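# Loop the rope around two cubes and a parallel

## Task

Arrange the rope flat on the table as a loop, either fully closed or open by at most about one finger's width, so that both aluminium cubes and the steel parallel lie inside it. The loop must hold together on its own at the end; anything that stays in place only because the robot is holding it does not count.

## Robot and tools

Robot: two arms, left_arm and right_arm, mounted facing each other across a table. left_arm's base is on the +y side. The names do not match the left or right side of any camera image.

Frame: all printed poses use one scene frame. Origin at the table centre, +z up, table surface at z = +0.020 m. Positions are in metres, orientations are quaternions in w,x,y,z order, and velocities are in m/s and rad/s. Printed hand positions can be a little off, more so when the arm reaches far. end_effector_position is the point between the finger pads, about 3 to 4 cm behind the fingertips. Each gripper's fingers point along its own +x axis and close along its own y axis.

The 14-number row: one flat list covers both arms. The first seven are left_arm's dx, dy, dz, rx, ry, rz, opening, and the next seven are right_arm's in the same order. Every value lies in [-1, 1] and all 14 must be present even if only one arm moves. dx to rz are an offset in the gripper's own axes, not in the scene frame. They are counted from that gripper's pose in the most recent result that shows it, not from the previous row. Before any result in the scene shows it, and for the second and later calls in one reply, they are counted from where the robot is when the action starts. Scale: 1.0 equals 0.6 m of travel or 180 degrees of turn. rx, ry, rz together form a single rotation vector. Opening is absolute, not an offset: +1 is fully open (0.088 m), and empty fingers meet near -0.80, so values below that add nothing. Closing from fully open takes at least about 0.5 s. An all-zero offset does not mean stay still. It pulls the arm back to the reference pose. To keep an arm steady, send in the first call the offset back to its wanted pose, send zeros in later calls, and always send the opening it should keep.

execute_actions(actions, pictures). actions holds at most one item. An empty list just reports the current state, with pictures. An action is {"rows": [...], "steps": n}: 1 to 15 rows, n up to 15 control steps of 1/30 s each, default 15, minimum 6. Each row runs for one step and the last row repeats to fill n. A wait is {"steps": n} with n up to 300, counted from the previous result, so reply time uses up part of it. The result is taken 6 steps before the action ends. Those steps run while the next reply is written. Pictures come only with an empty list or pictures: true. A refused call sends nothing.

move(target, speed). target is one 14-number row, the same layout and reference as above. Each gripper follows a straight path toward its target and both arms finish together, within 0.5 to 10 s. Past 10 s both stop short. speed is each arm's top path speed in m/s, 0.002 to 0.5, default 0.25. Rotation is capped at twice that value in rad/s. Openings are sent as the move begins. The path does not avoid objects or the other arm. Grippers lag, can wander, and can overshoot the speed, mostly with a nearly straight arm. The result includes pictures, each gripper's distance from its target, and a "move:" line. That line gives the ending (done, off_target, moving, held, fault) and any limits. If only one arm is named, the other finished fine. limits=paced means the sent pose was clipped. limits=held means some steps were blocked, and after that the arm can suddenly move fast.

wait(seconds): 0 to 10 s with nothing new sent. Each arm only finishes toward its last clipped pose.

zoom_image(camera, region): region is [x0, y0, x1, y1] in pixels of that camera's latest image, at most 504x504. Cameras: cam_head_left, cam_head_right, cam_high, cam_low, cam_left_wrist, cam_right_wrist, all 504x504.

Pass that scene's number. This cannot be undone. Replying without any tool call ends everything.

Control facts: at every step the command is clipped to within 70 mm and 16 degrees of the measured pose. Position takes priority over orientation. Far targets need several actions, so read the result and send the remainder. Friction can leave the gripper short or tilted, and tiny moves may not happen at all. Check the pose after each move and correct any tilt. "pose unreachable" and HELD mean the clearance check changed or blocked commands. "Hand target" shows the pose the controller is currently driving toward. The simulation keeps running while a reply is written.

Gripping: grip_measured uses the same scale as opening. To hold something, command about 0.07 below the reading for a firm grip, or less for a lighter one. Readings can be off by about 1 mm, and under full squeeze they read up to about 0.061 narrower. Thin parts under about 3 mm get a weaker grip. Pad force is roughly 34 to 49 N.

Avoid: knocking or dropping anything off the table, since that fails the task. Also avoid dropping or slipping held items, fast impacts, and pressing hard. Aiming far past a contact point presses harder. Keep the arms from colliding. Contact torque at a joint's load limit (waist 17, shoulder 21.1, elbow 21, wrist pitch 5.55, wrist yaw 5.53, wrist roll 5.19 N m, held weight included) freezes that arm for 10 s. Holding loads heats motors. MOTOR HOT appears from 50 °C, and at 95 °C an OVER-TEMPERATURE FAULT holds the arm and can cut its power. Loose objects may occasionally get nudged by outside pushes. Smooth, quick, low-effort motion is preferred.

Each tool is called after "Request:" by a JSON object that holds its "method" and its "body", one argument or row to a line.

## Session

Request:
{"method": "execute_actions", "body": {
  "actions": []
}}

Scene clock: 0.00 s of 4397.00 s.
left_arm: end_effector_position=(-0.2254, +0.3412, +0.2398) grip_measured=+1.000 end_effector_quat_wxyz=(+0.386, -0.198, +0.277, +0.857) end_effector_velocity=(+0.003, +0.004, +0.002) end_effector_angular_velocity=(+0.012, -0.004, -0.008) | right_arm: end_effector_position=(-0.1983, -0.2741, +0.1455) grip_measured=+1.000 end_effector_quat_wxyz=(+0.688, -0.093, +0.719, +0.010) end_effector_velocity=(+0.004, -0.004, +0.000) end_effector_angular_velocity=(-0.018, -0.008, +0.034)
Joint positions: left_arm=[-0.76   1.694  1.295 -1.01   0.976  1.773  0.088] | right_arm=[ 1.186  1.759  1.164 -1.023 -0.116  2.324  0.088]
Joint velocities: left_arm=[-0.002 -0.007 -0.002 -0.022  0.007  0.007  0.   ] | right_arm=[-0.002 -0.002 -0.002 -0.022 -0.007 -0.037  0.   ]
Heat: left arm: hottest wrist pitch 27 °C (+0.0 °C/min); right arm: hottest wrist yaw 27 °C (+0.0 °C/min).
Hand target (left_arm): -0.225, +0.341, +0.240; +0.386, -0.198, +0.277, +0.857
Hand target (right_arm): -0.198, -0.274, +0.146; +0.688, -0.093, +0.719, +0.010

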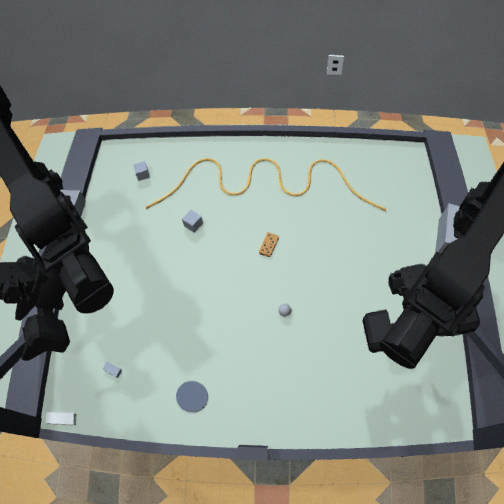

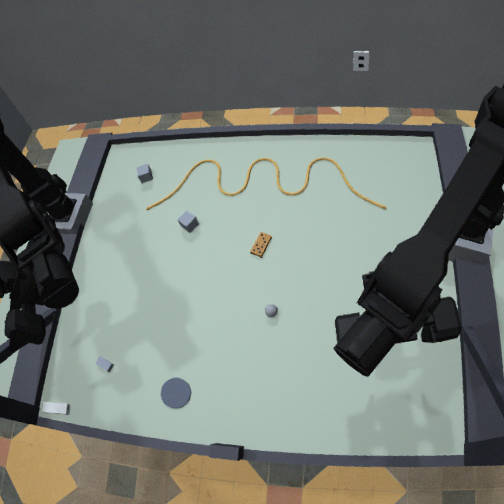

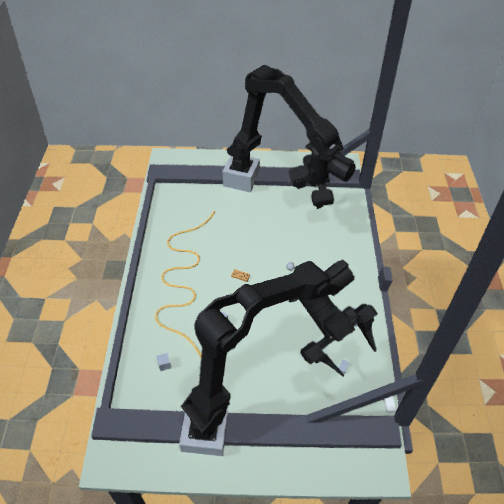

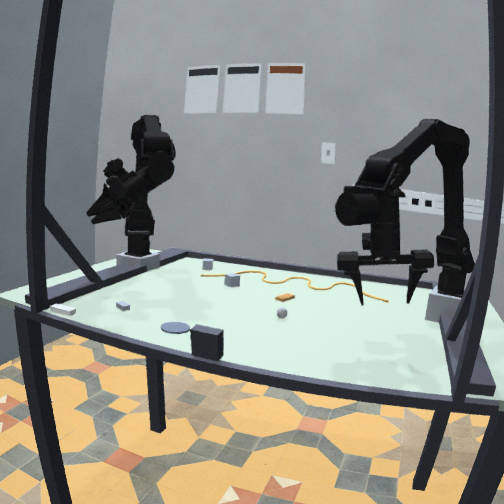

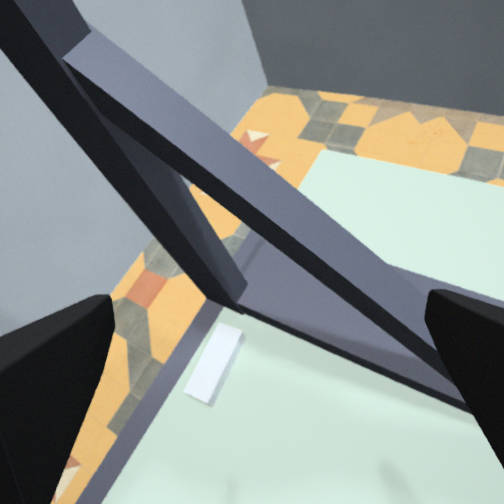

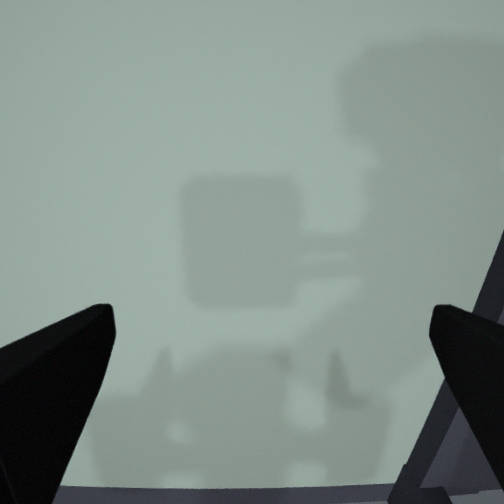

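Request:
{"method": "zoom_image", "body": {
  "camera": "cam_head_left",
  "region": [30, 330, 230, 450]
}}

Request:
{"method": "zoom_image", "body": {
  "camera": "cam_head_left",
  "region": [100, 130, 400, 330]
}}

Request:
{"method": "zoom_image", "body": {
  "camera": "cam_low",
  "region": [30, 240, 330, 360]
}}

Region (30, 330, 230, 450) of cam_head_left's 504x504 image, scaled by 2.520, with more detail than that image has; it fills the top 302 rows of this view, and the rest is white.

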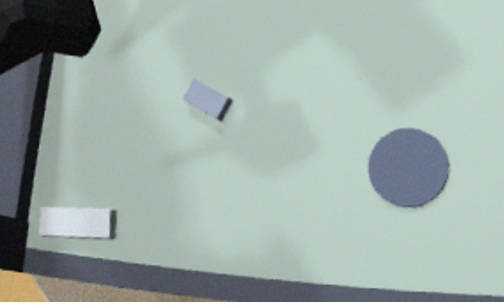

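Region (100, 130, 400, 330) of cam_head_left's 504x504 image, scaled by 1.680, with more detail than that image has.

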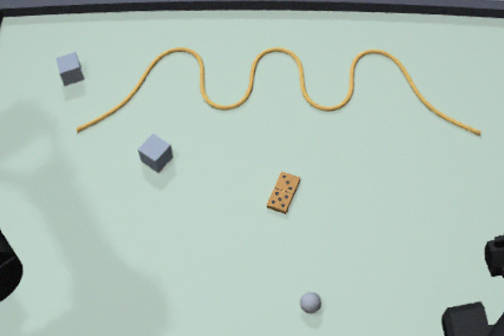

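Region (30, 240, 330, 360) of cam_low's 504x504 image, scaled by 1.680, with more detail than that image has; it fills the top 202 rows of this view, and the rest is white.

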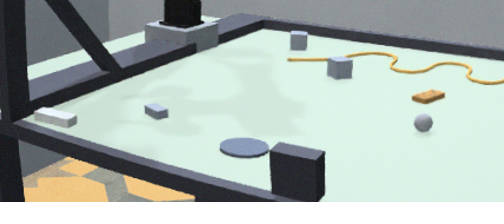

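Request:
{"method": "move", "body": {
  "target": [-0.10,0.038,-0.067,-0.327,0.325,0.054,1,-0.2025,0.04,0.42,0.046,-0.014,0.037,1],
  "speed": 0.35
}}

Scene clock: 4.33 s of 4397.00 s.
left_arm: end_effector_position=(-0.1983, +0.2709, +0.2524) grip_measured=+1.000 end_effector_quat_wxyz=(+0.003, +0.702, -0.003, -0.712) end_effector_velocity=(-0.000, -0.003, +0.002) end_effector_angular_velocity=(-0.019, -0.010, +0.035) | right_arm: end_effector_position=(+0.0496, -0.2017, +0.2506) grip_measured=+1.000 end_effector_quat_wxyz=(+0.704, +0.001, +0.710, +0.003) end_effector_velocity=(+0.001, -0.000, +0.002) end_effector_angular_velocity=(+0.003, +0.007, +0.029)
Joint positions: left_arm=[-0.912  1.908  1.882 -1.529  0.001  0.584  0.088] | right_arm=[ 0.257  1.453  1.277 -1.388 -0.009  1.542  0.088]
Joint velocities: left_arm=[-0.002  0.007  0.017 -0.007 -0.022 -0.037  0.   ] | right_arm=[-0.007 -0.002  0.007 -0.007 -0.007 -0.037  0.   ]
Heat: left arm: hottest wrist pitch 27 °C (+0.0 °C/min); right arm: hottest wrist yaw 27 °C (+0.0 °C/min).
Hand target (left_arm): -0.200, +0.270, +0.250; +0.003, +0.706, -0.001, -0.708
Hand target (right_arm): +0.051, -0.200, +0.250; +0.704, -0.001, +0.710, +0.001
Off the commanded pose (left_arm): 0.004 m, 1 deg.
Off the commanded pose (right_arm): 0.003 m, 1 deg.
Kept back: nothing.
move: done

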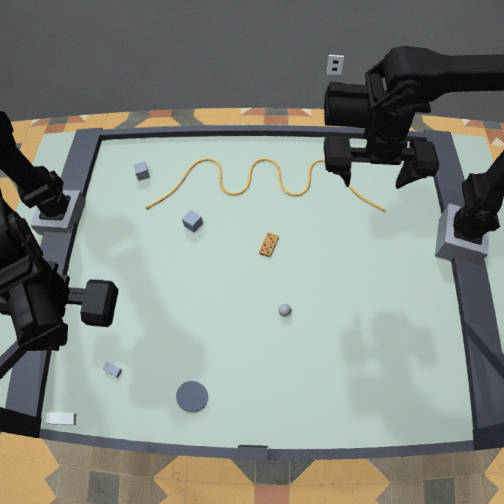

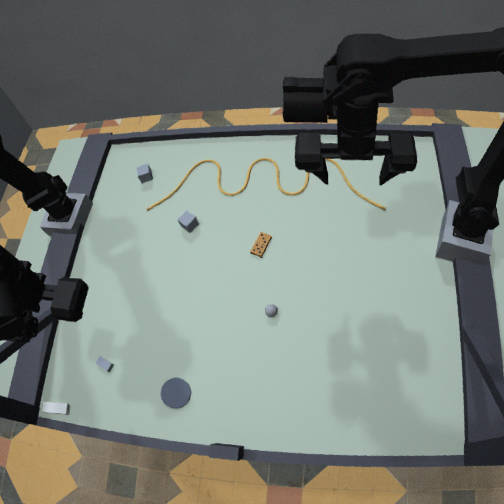

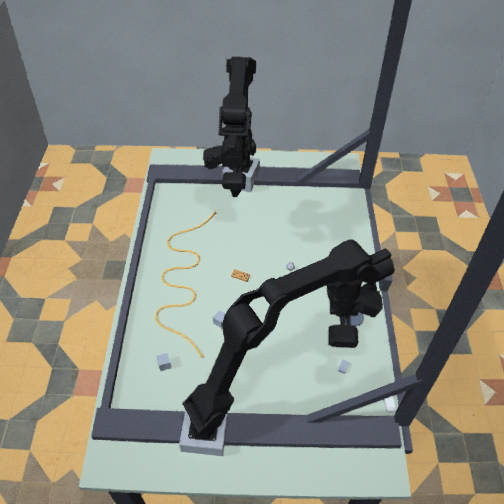

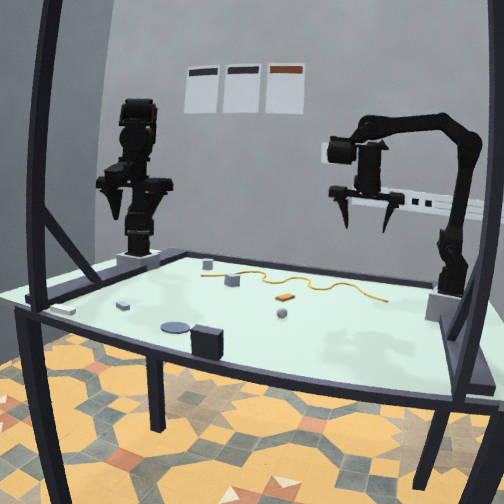

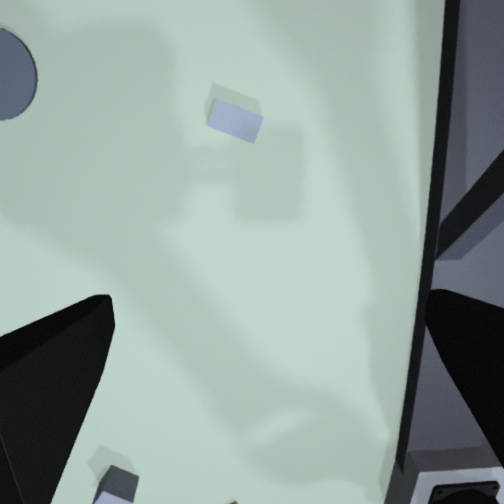

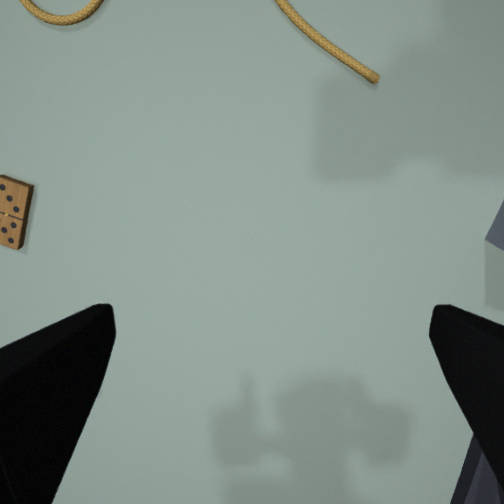

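Request:
{"method": "move", "body": {
  "target": [0.167,0,0,0,0,0,1,0,-0.133,0.133,0,0,0,1],
  "speed": 0.3
}}

Scene clock: 5.80 s of 4397.00 s.
left_arm: end_effector_position=(-0.2015, +0.2687, +0.1577) grip_measured=+1.000 end_effector_quat_wxyz=(+0.006, +0.698, -0.005, -0.716) end_effector_velocity=(+0.002, +0.004, -0.003) end_effector_angular_velocity=(+0.016, -0.010, +0.019) | right_arm: end_effector_position=(+0.1305, -0.2779, +0.2507) grip_measured=+1.000 end_effector_quat_wxyz=(+0.705, +0.003, +0.709, +0.005) end_effector_velocity=(+0.002, -0.003, +0.001) end_effector_angular_velocity=(+0.001, +0.007, +0.015)
Joint positions: left_arm=[-0.912  1.902  1.496 -1.135  0.001  0.583  0.088] | right_arm=[-0.203  1.241  1.114 -1.437 -0.01   1.081  0.088]
Joint velocities: left_arm=[-0.002  0.002 -0.007 -0.007  0.007 -0.022  0.   ] | right_arm=[-0.022 -0.002  0.002 -0.007 -0.007 -0.037  0.   ]
Heat: left arm: hottest wrist pitch 27 °C (+0.0 °C/min); right arm: hottest wrist yaw 27 °C (+0.0 °C/min).
Hand target (left_arm): -0.201, +0.270, +0.152; +0.003, +0.702, -0.002, -0.712
Hand target (right_arm): +0.129, -0.281, +0.249; +0.703, +0.002, +0.711, +0.004
Off the commanded pose (left_arm): 0.006 m, 1 deg.
Off the commanded pose (right_arm): 0.004 m, 0 deg.
Kept back: nothing.
move: done

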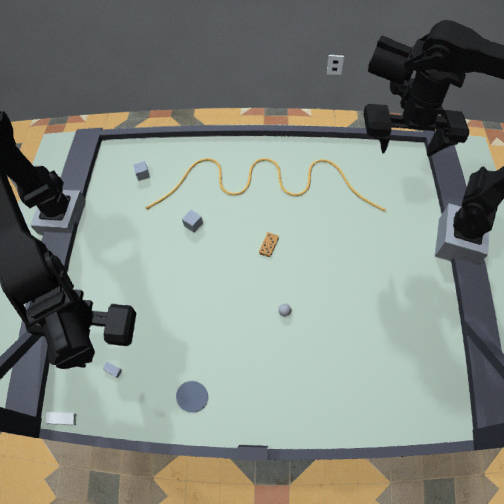

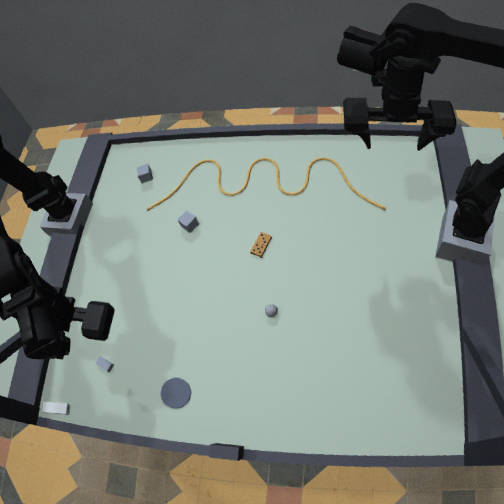

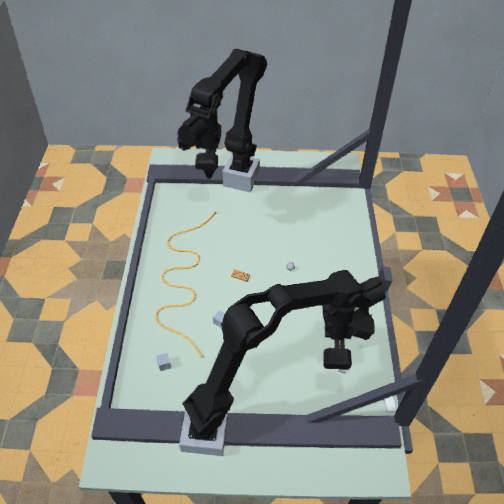

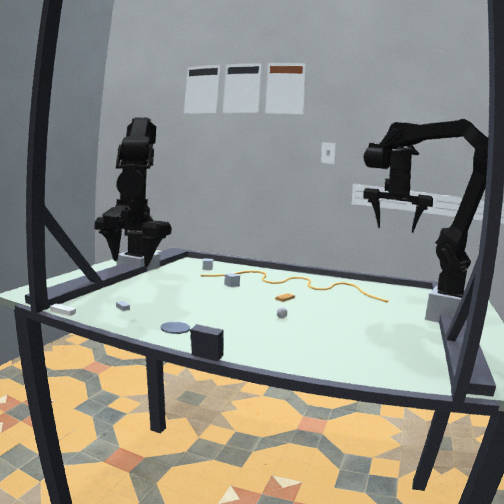

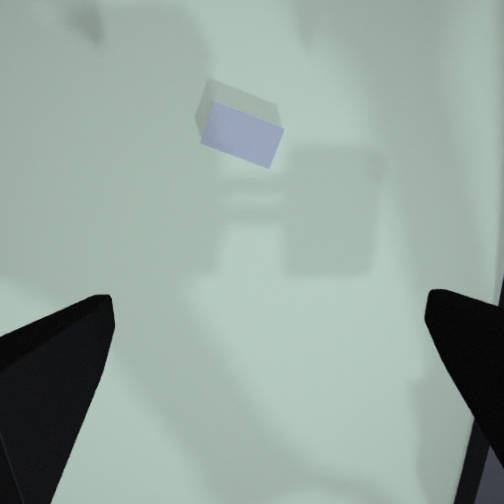

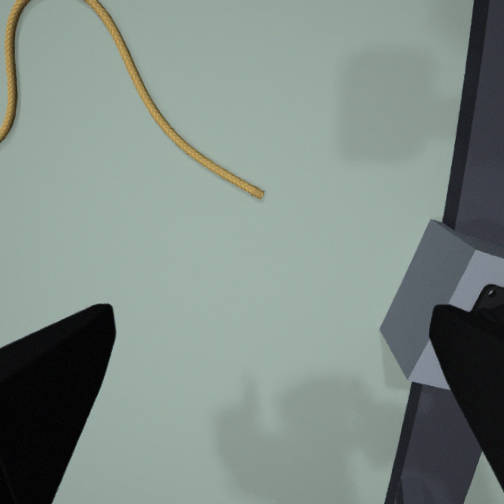

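Request:
{"method": "move", "body": {
  "target": [0.113,0.017,0.062,-0.378,0,0,0.4,0.267,0.028,0.0,-0.333,0,0,0.2],
  "speed": 0.3
}}

Scene clock: 9.87 s of 4397.00 s.
left_arm: end_effector_position=(-0.2386, +0.2580, +0.0948) grip_measured=+0.402 end_effector_quat_wxyz=(+0.394, +0.574, +0.396, -0.598) end_effector_velocity=(-0.001, +0.004, -0.000) end_effector_angular_velocity=(+0.023, +0.005, +0.004) | right_arm: end_effector_position=(+0.1328, -0.2552, +0.0948) grip_measured=+0.203 end_effector_quat_wxyz=(+0.618, -0.344, +0.608, +0.360) end_effector_velocity=(+0.001, +0.001, -0.004) end_effector_angular_velocity=(-0.001, -0.008, +0.010)
Joint positions: left_arm=[-0.941  2.097  1.521 -0.96   0.001 -0.63   0.059] | right_arm=[-0.162  1.469  0.639 -0.716 -0.011  0.083  0.049]
Joint velocities: left_arm=[-0.002  0.002  0.002 -0.007  0.022 -0.007 -0.   ] | right_arm=[ 0.002  0.012 -0.007  0.022  0.007 -0.007  0.   ]
Heat: left arm: hottest shoulder 27 °C (+0.0 °C/min); right arm: hottest elbow 27 °C (+0.0 °C/min).
Hand target (left_arm): -0.241, +0.258, +0.091; +0.396, +0.575, +0.396, -0.596
Hand target (right_arm): +0.131, -0.258, +0.091; +0.612, -0.350, +0.612, +0.358
Off the commanded pose (left_arm): 0.004 m, 0 deg.
Off the commanded pose (right_arm): 0.007 m, 1 deg.
Kept back: nothing.
move: done

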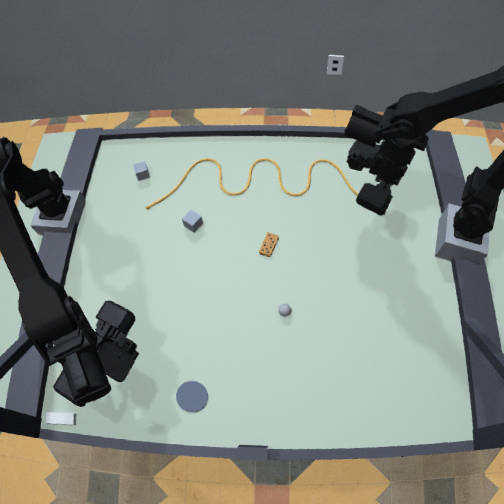

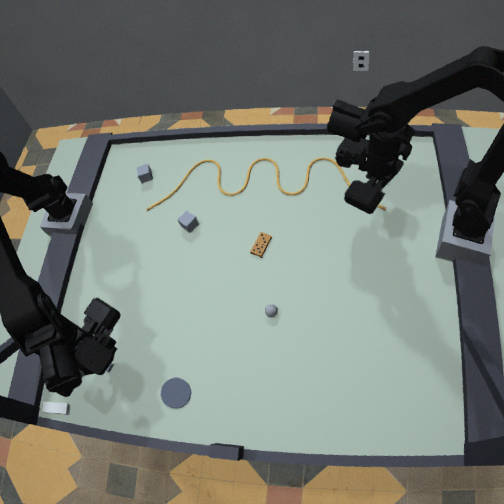

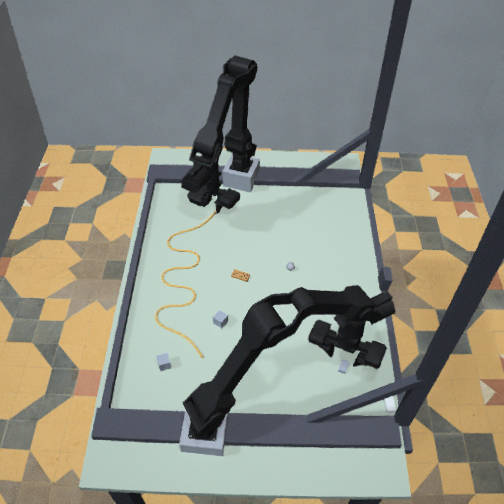

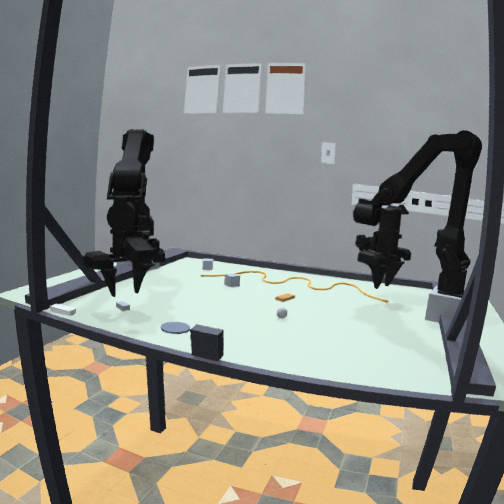

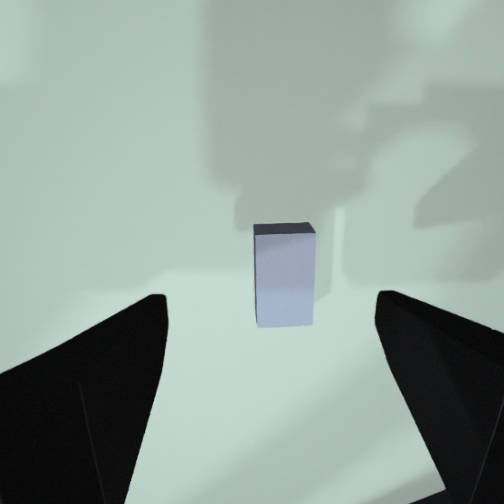

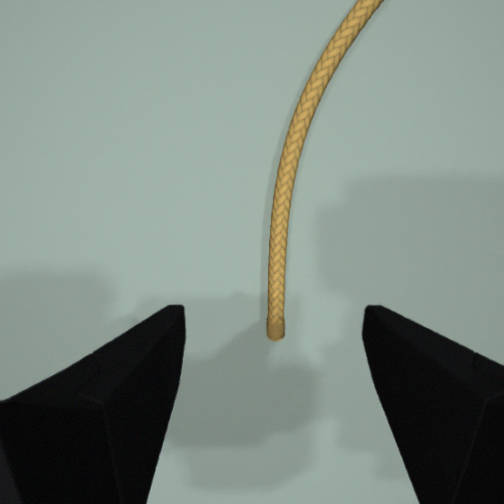

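Request:
{"method": "move", "body": {
  "target": [0.062,-0.008,0,0,0,0,0.4,0.065,-0.002,0.0,0,0,0,0.2],
  "speed": 0.08
}}

Scene clock: 11.03 s of 4397.00 s.
left_arm: end_effector_position=(-0.2465, +0.2565, +0.0657) grip_measured=+0.402 end_effector_quat_wxyz=(+0.394, +0.567, +0.396, -0.605) end_effector_velocity=(+0.002, +0.003, -0.004) end_effector_angular_velocity=(+0.015, -0.011, +0.004) | right_arm: end_effector_position=(+0.1355, -0.2505, +0.0597) grip_measured=+0.203 end_effector_quat_wxyz=(+0.623, -0.341, +0.603, +0.364) end_effector_velocity=(-0.002, -0.002, -0.004) end_effector_angular_velocity=(-0.008, +0.012, +0.005)
Joint positions: left_arm=[-0.948  2.15   1.481 -0.847  0.001 -0.636  0.059] | right_arm=[-0.164  1.588  0.571 -0.511 -0.011  0.08   0.049]
Joint velocities: left_arm=[-0.002  0.007 -0.002 -0.007  0.007 -0.007  0.   ] | right_arm=[-0.002  0.012 -0.007  0.007 -0.007 -0.007  0.   ]
Heat: left arm: hottest shoulder 27 °C (+0.0 °C/min); right arm: hottest elbow 27 °C (+0.0 °C/min).
Hand target (left_arm): -0.244, +0.259, +0.058; +0.395, +0.574, +0.396, -0.598
Hand target (right_arm): +0.134, -0.255, +0.056; +0.618, -0.344, +0.608, +0.360
Off the commanded pose (left_arm): 0.009 m, 1 deg.
Off the commanded pose (right_arm): 0.006 m, 1 deg.
Kept back: nothing.
move: off_target (left_arm)

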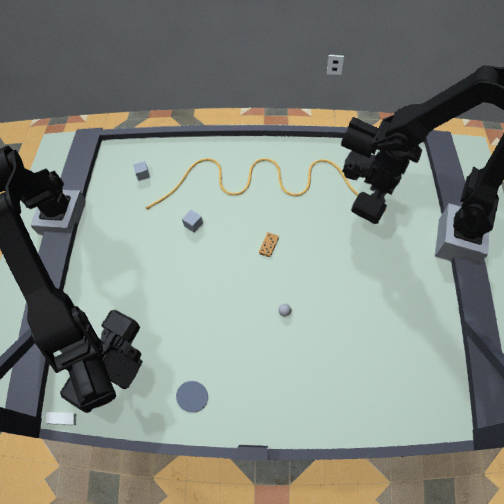

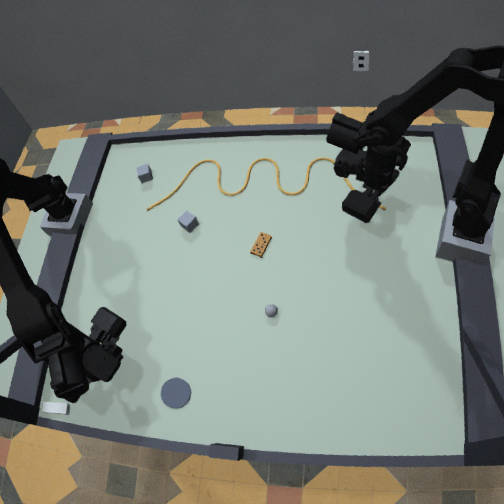

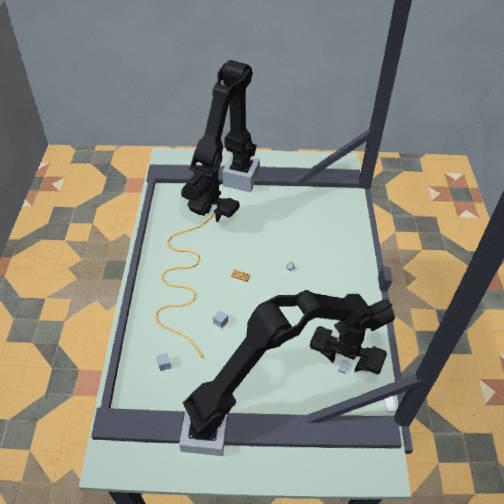

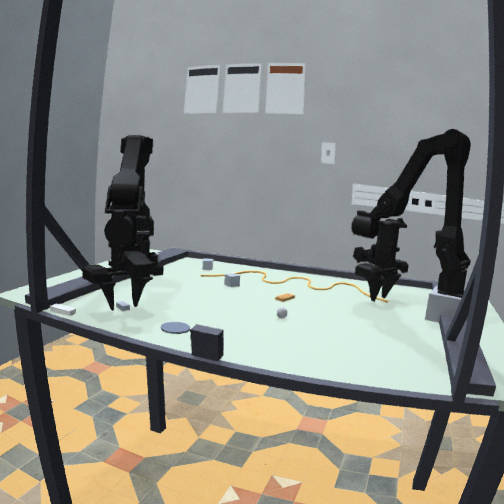

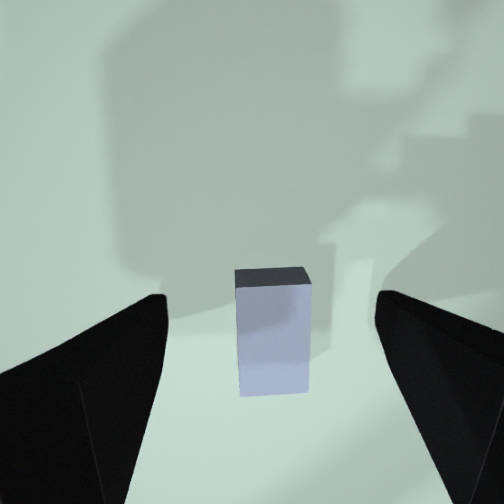

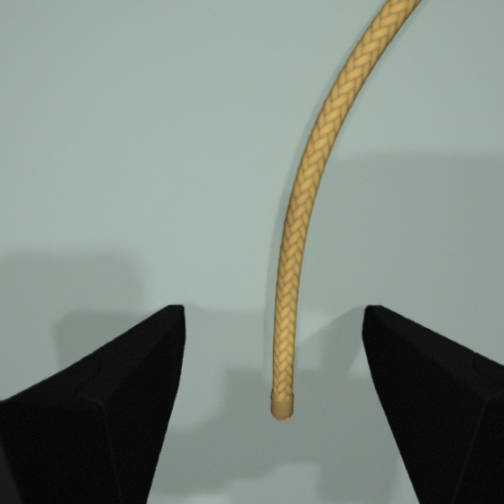

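Request:
{"method": "move", "body": {
  "target": [0.02,0,0,0,0.016,0.012,0.4,0.012,-0.003,0.0,0,0.016,0,0.2],
  "speed": 0.05
}}

Request:
{"method": "move", "body": {
  "target": [0,0,0,0,0,0,-0.5,0,0,0,0,0,0,-0.85],
  "speed": 0.05
}}

Scene clock: 12.20 s of 4397.00 s.
left_arm: end_effector_position=(-0.2477, +0.2557, +0.0624) grip_measured=+0.402 end_effector_quat_wxyz=(+0.395, +0.583, +0.395, -0.591) end_effector_velocity=(+0.005, +0.003, -0.002) end_effector_angular_velocity=(+0.013, -0.035, +0.020) | right_arm: end_effector_position=(+0.1358, -0.2511, +0.0568) grip_measured=+0.203 end_effector_quat_wxyz=(+0.611, -0.348, +0.615, +0.357) end_effector_velocity=(-0.003, +0.000, +0.000) end_effector_angular_velocity=(+0.003, +0.023, +0.005)
Joint positions: left_arm=[-0.948  2.193  1.537 -0.904  0.    -0.636  0.059] | right_arm=[-0.168  1.629  0.598 -0.539 -0.013  0.075  0.049]
Joint velocities: left_arm=[-0.002  0.012  0.012 -0.037 -0.007 -0.022 -0.   ] | right_arm=[-0.002  0.002  0.002 -0.007 -0.022 -0.007  0.   ]
Heat: left arm: hottest shoulder 27 °C (+0.0 °C/min); right arm: hottest elbow 27 °C (+0.0 °C/min).
Hand target (left_arm): -0.247, +0.256, +0.054; +0.395, +0.590, +0.395, -0.584
Hand target (right_arm): +0.137, -0.251, +0.053; +0.608, -0.350, +0.618, +0.355
Off the commanded pose (left_arm): 0.009 m, 1 deg.
Off the commanded pose (right_arm): 0.004 m, 1 deg.
Kept back: nothing.
move: off_target (left_arm)

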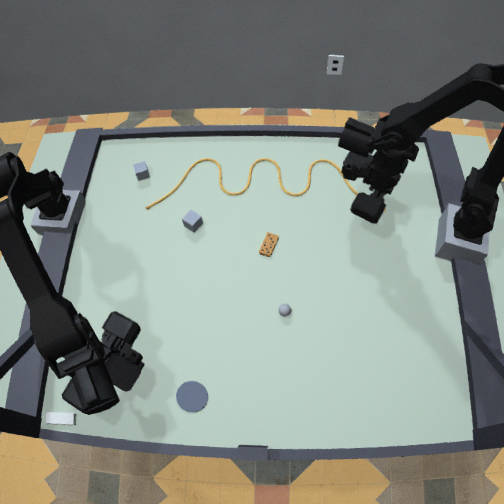

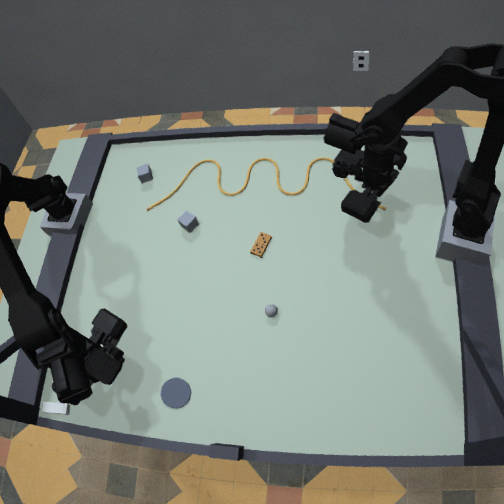

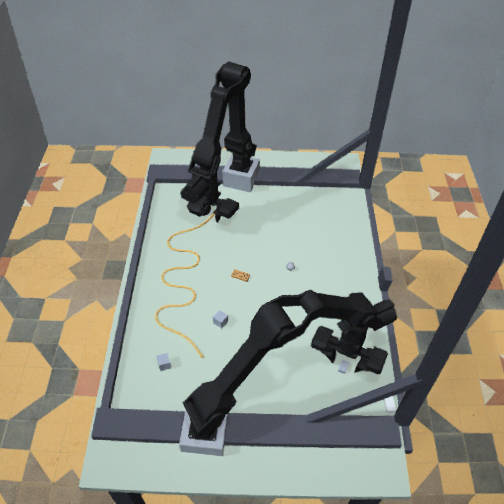

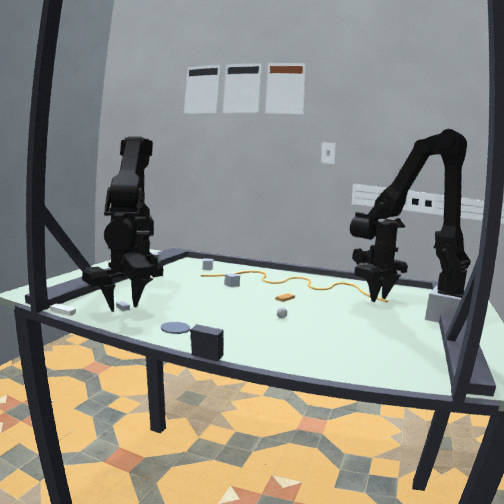

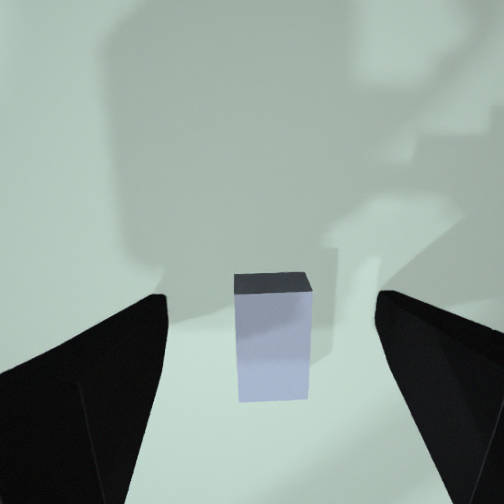

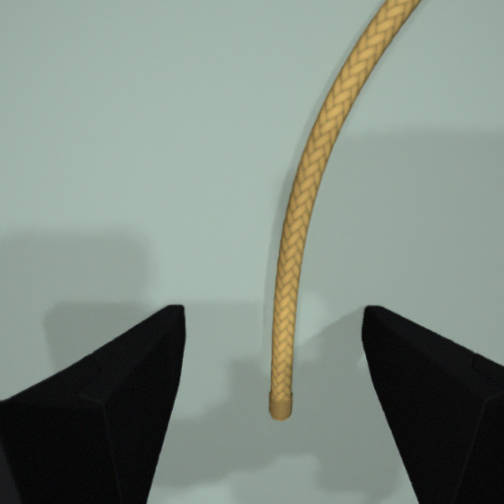

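Scene clock: 12.77 s of 4397.00 s.
left_arm: end_effector_position=(-0.2477, +0.2557, +0.0625) grip_measured=-0.448 end_effector_quat_wxyz=(+0.395, +0.583, +0.395, -0.591) end_effector_velocity=(+0.002, +0.001, +0.000) end_effector_angular_velocity=(-0.002, -0.010, +0.005) | right_arm: end_effector_position=(+0.1376, -0.2509, +0.0573) grip_measured=-0.750 end_effector_quat_wxyz=(+0.613, -0.349, +0.613, +0.355) end_effector_velocity=(-0.004, +0.004, +0.001) end_effector_angular_velocity=(+0.027, +0.028, +0.005)
Joint positions: left_arm=[-0.948  2.193  1.537 -0.904  0.    -0.636  0.017] | right_arm=[-0.17   1.628  0.6   -0.539 -0.006  0.075  0.002]
Joint velocities: left_arm=[-0.002 -0.002 -0.002 -0.007 -0.007 -0.007  0.   ] | right_arm=[-0.002 -0.007 -0.002  0.007 -0.037 -0.007 -0.   ]
Heat: left arm: hottest shoulder 27 °C (+0.0 °C/min); right arm: hottest elbow 27 °C (+0.0 °C/min).
Hand target (left_arm): -0.248, +0.256, +0.062; +0.395, +0.583, +0.395, -0.591
Hand target (right_arm): +0.136, -0.251, +0.057; +0.611, -0.349, +0.615, +0.357
Off the commanded pose (left_arm): 0.000 m, 0 deg.
Off the commanded pose (right_arm): 0.002 m, 0 deg.
Kept back: nothing.
move: done

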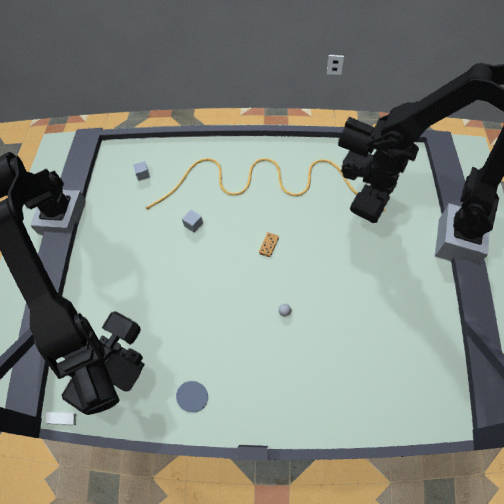

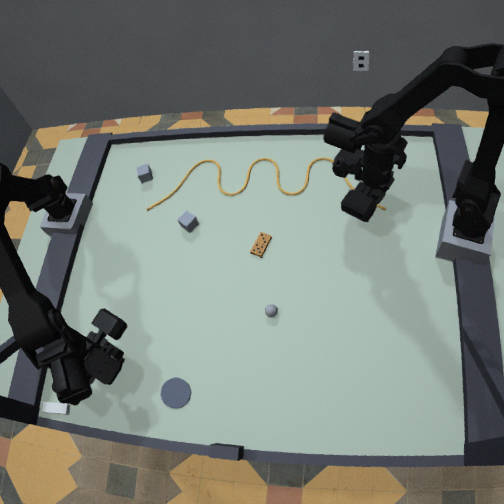

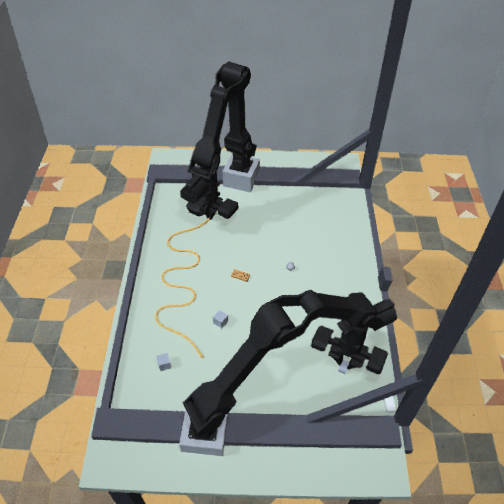

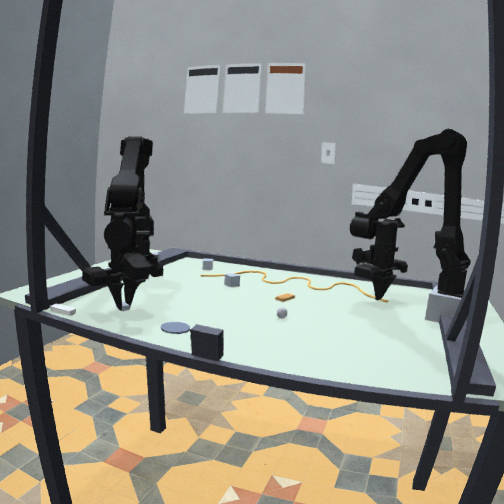

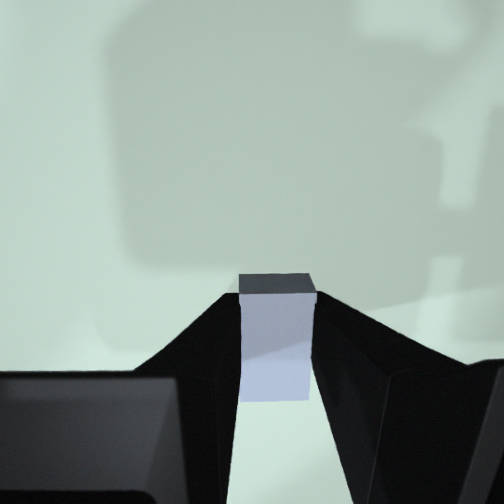

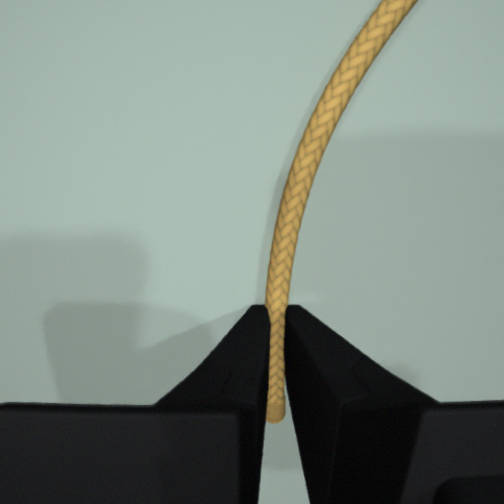

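Request:
{"method": "move", "body": {
  "target": [-0.075,0.608,0.092,0,0,0,-0.52,-0.033,0.267,0,0.333,0,0,-0.85],
  "speed": 0.25
}}

Scene clock: 15.73 s of 4397.00 s.
left_arm: end_effector_position=(+0.0687, +0.0676, +0.1049) grip_measured=-0.448 end_effector_quat_wxyz=(+0.395, +0.582, +0.396, -0.590) end_effector_velocity=(-0.002, -0.003, +0.001) end_effector_angular_velocity=(-0.003, -0.007, -0.015) | right_arm: end_effector_position=(-0.0001, -0.1719, +0.0795) grip_measured=-0.750 end_effector_quat_wxyz=(+0.706, +0.005, +0.709, +0.003) end_effector_velocity=(+0.002, -0.004, -0.000) end_effector_angular_velocity=(-0.021, -0.011, -0.010)
Joint positions: left_arm=[ 0.001  2.12   1.6   -1.044  0.01   0.31   0.017] | right_arm=[ 0.445  1.766  0.88  -0.672 -0.002  1.735  0.002]
Joint velocities: left_arm=[-0.007  0.007  0.017 -0.007 -0.007  0.007 -0.   ] | right_arm=[-0.002  0.002  0.002 -0.022  0.007  0.007 -0.   ]
Heat: left arm: hottest shoulder 28 °C (+3.8 °C/min); right arm: hottest elbow 27 °C (+0.0 °C/min).
Hand target (left_arm): +0.069, +0.066, +0.102; +0.392, +0.583, +0.398, -0.590
Hand target (right_arm): -0.001, -0.171, +0.077; +0.707, +0.003, +0.707, +0.000
Off the commanded pose (left_arm): 0.001 m, 0 deg.
Off the commanded pose (right_arm): 0.002 m, 0 deg.
Kept back: nothing.
move: done

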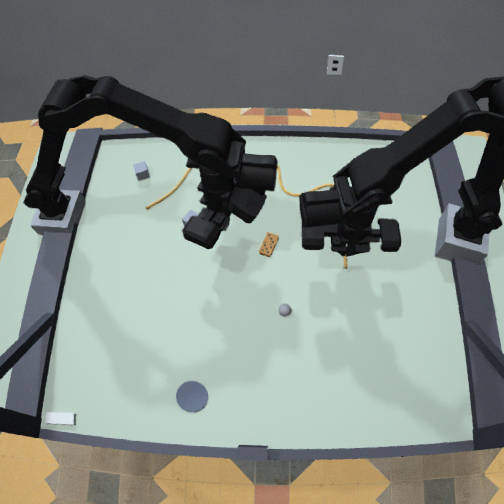

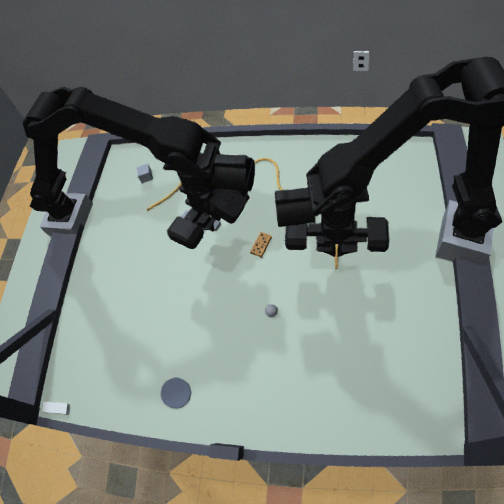

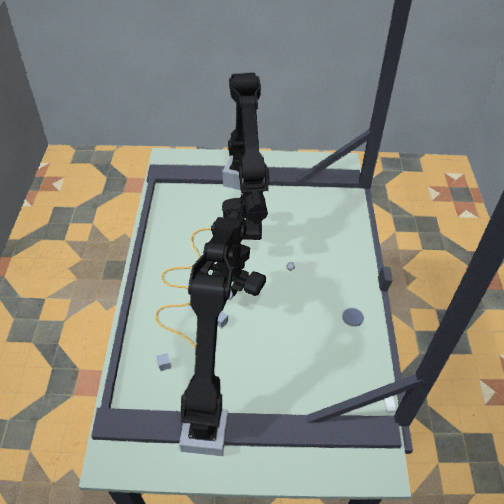

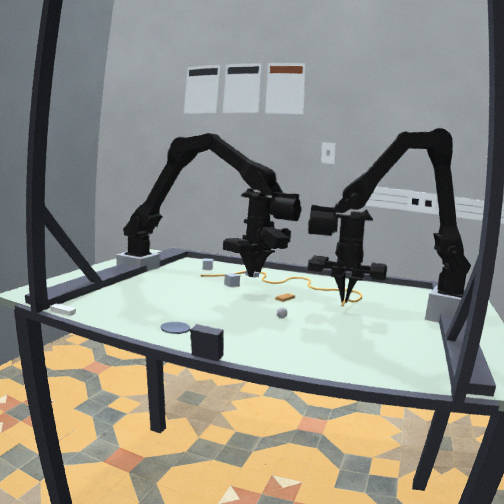

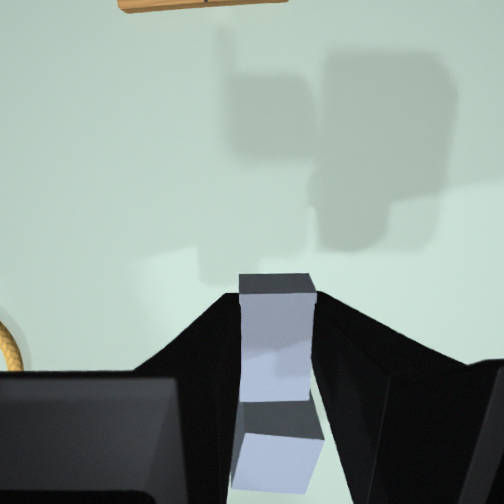

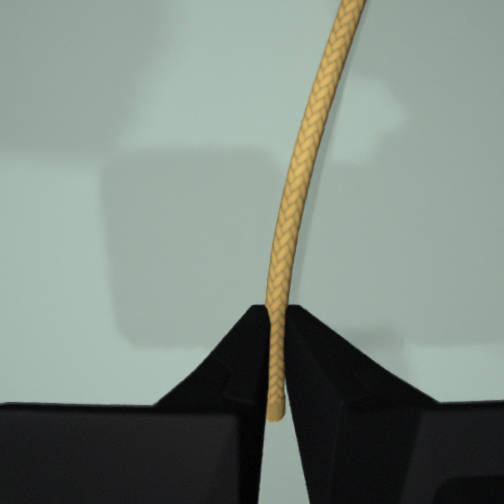

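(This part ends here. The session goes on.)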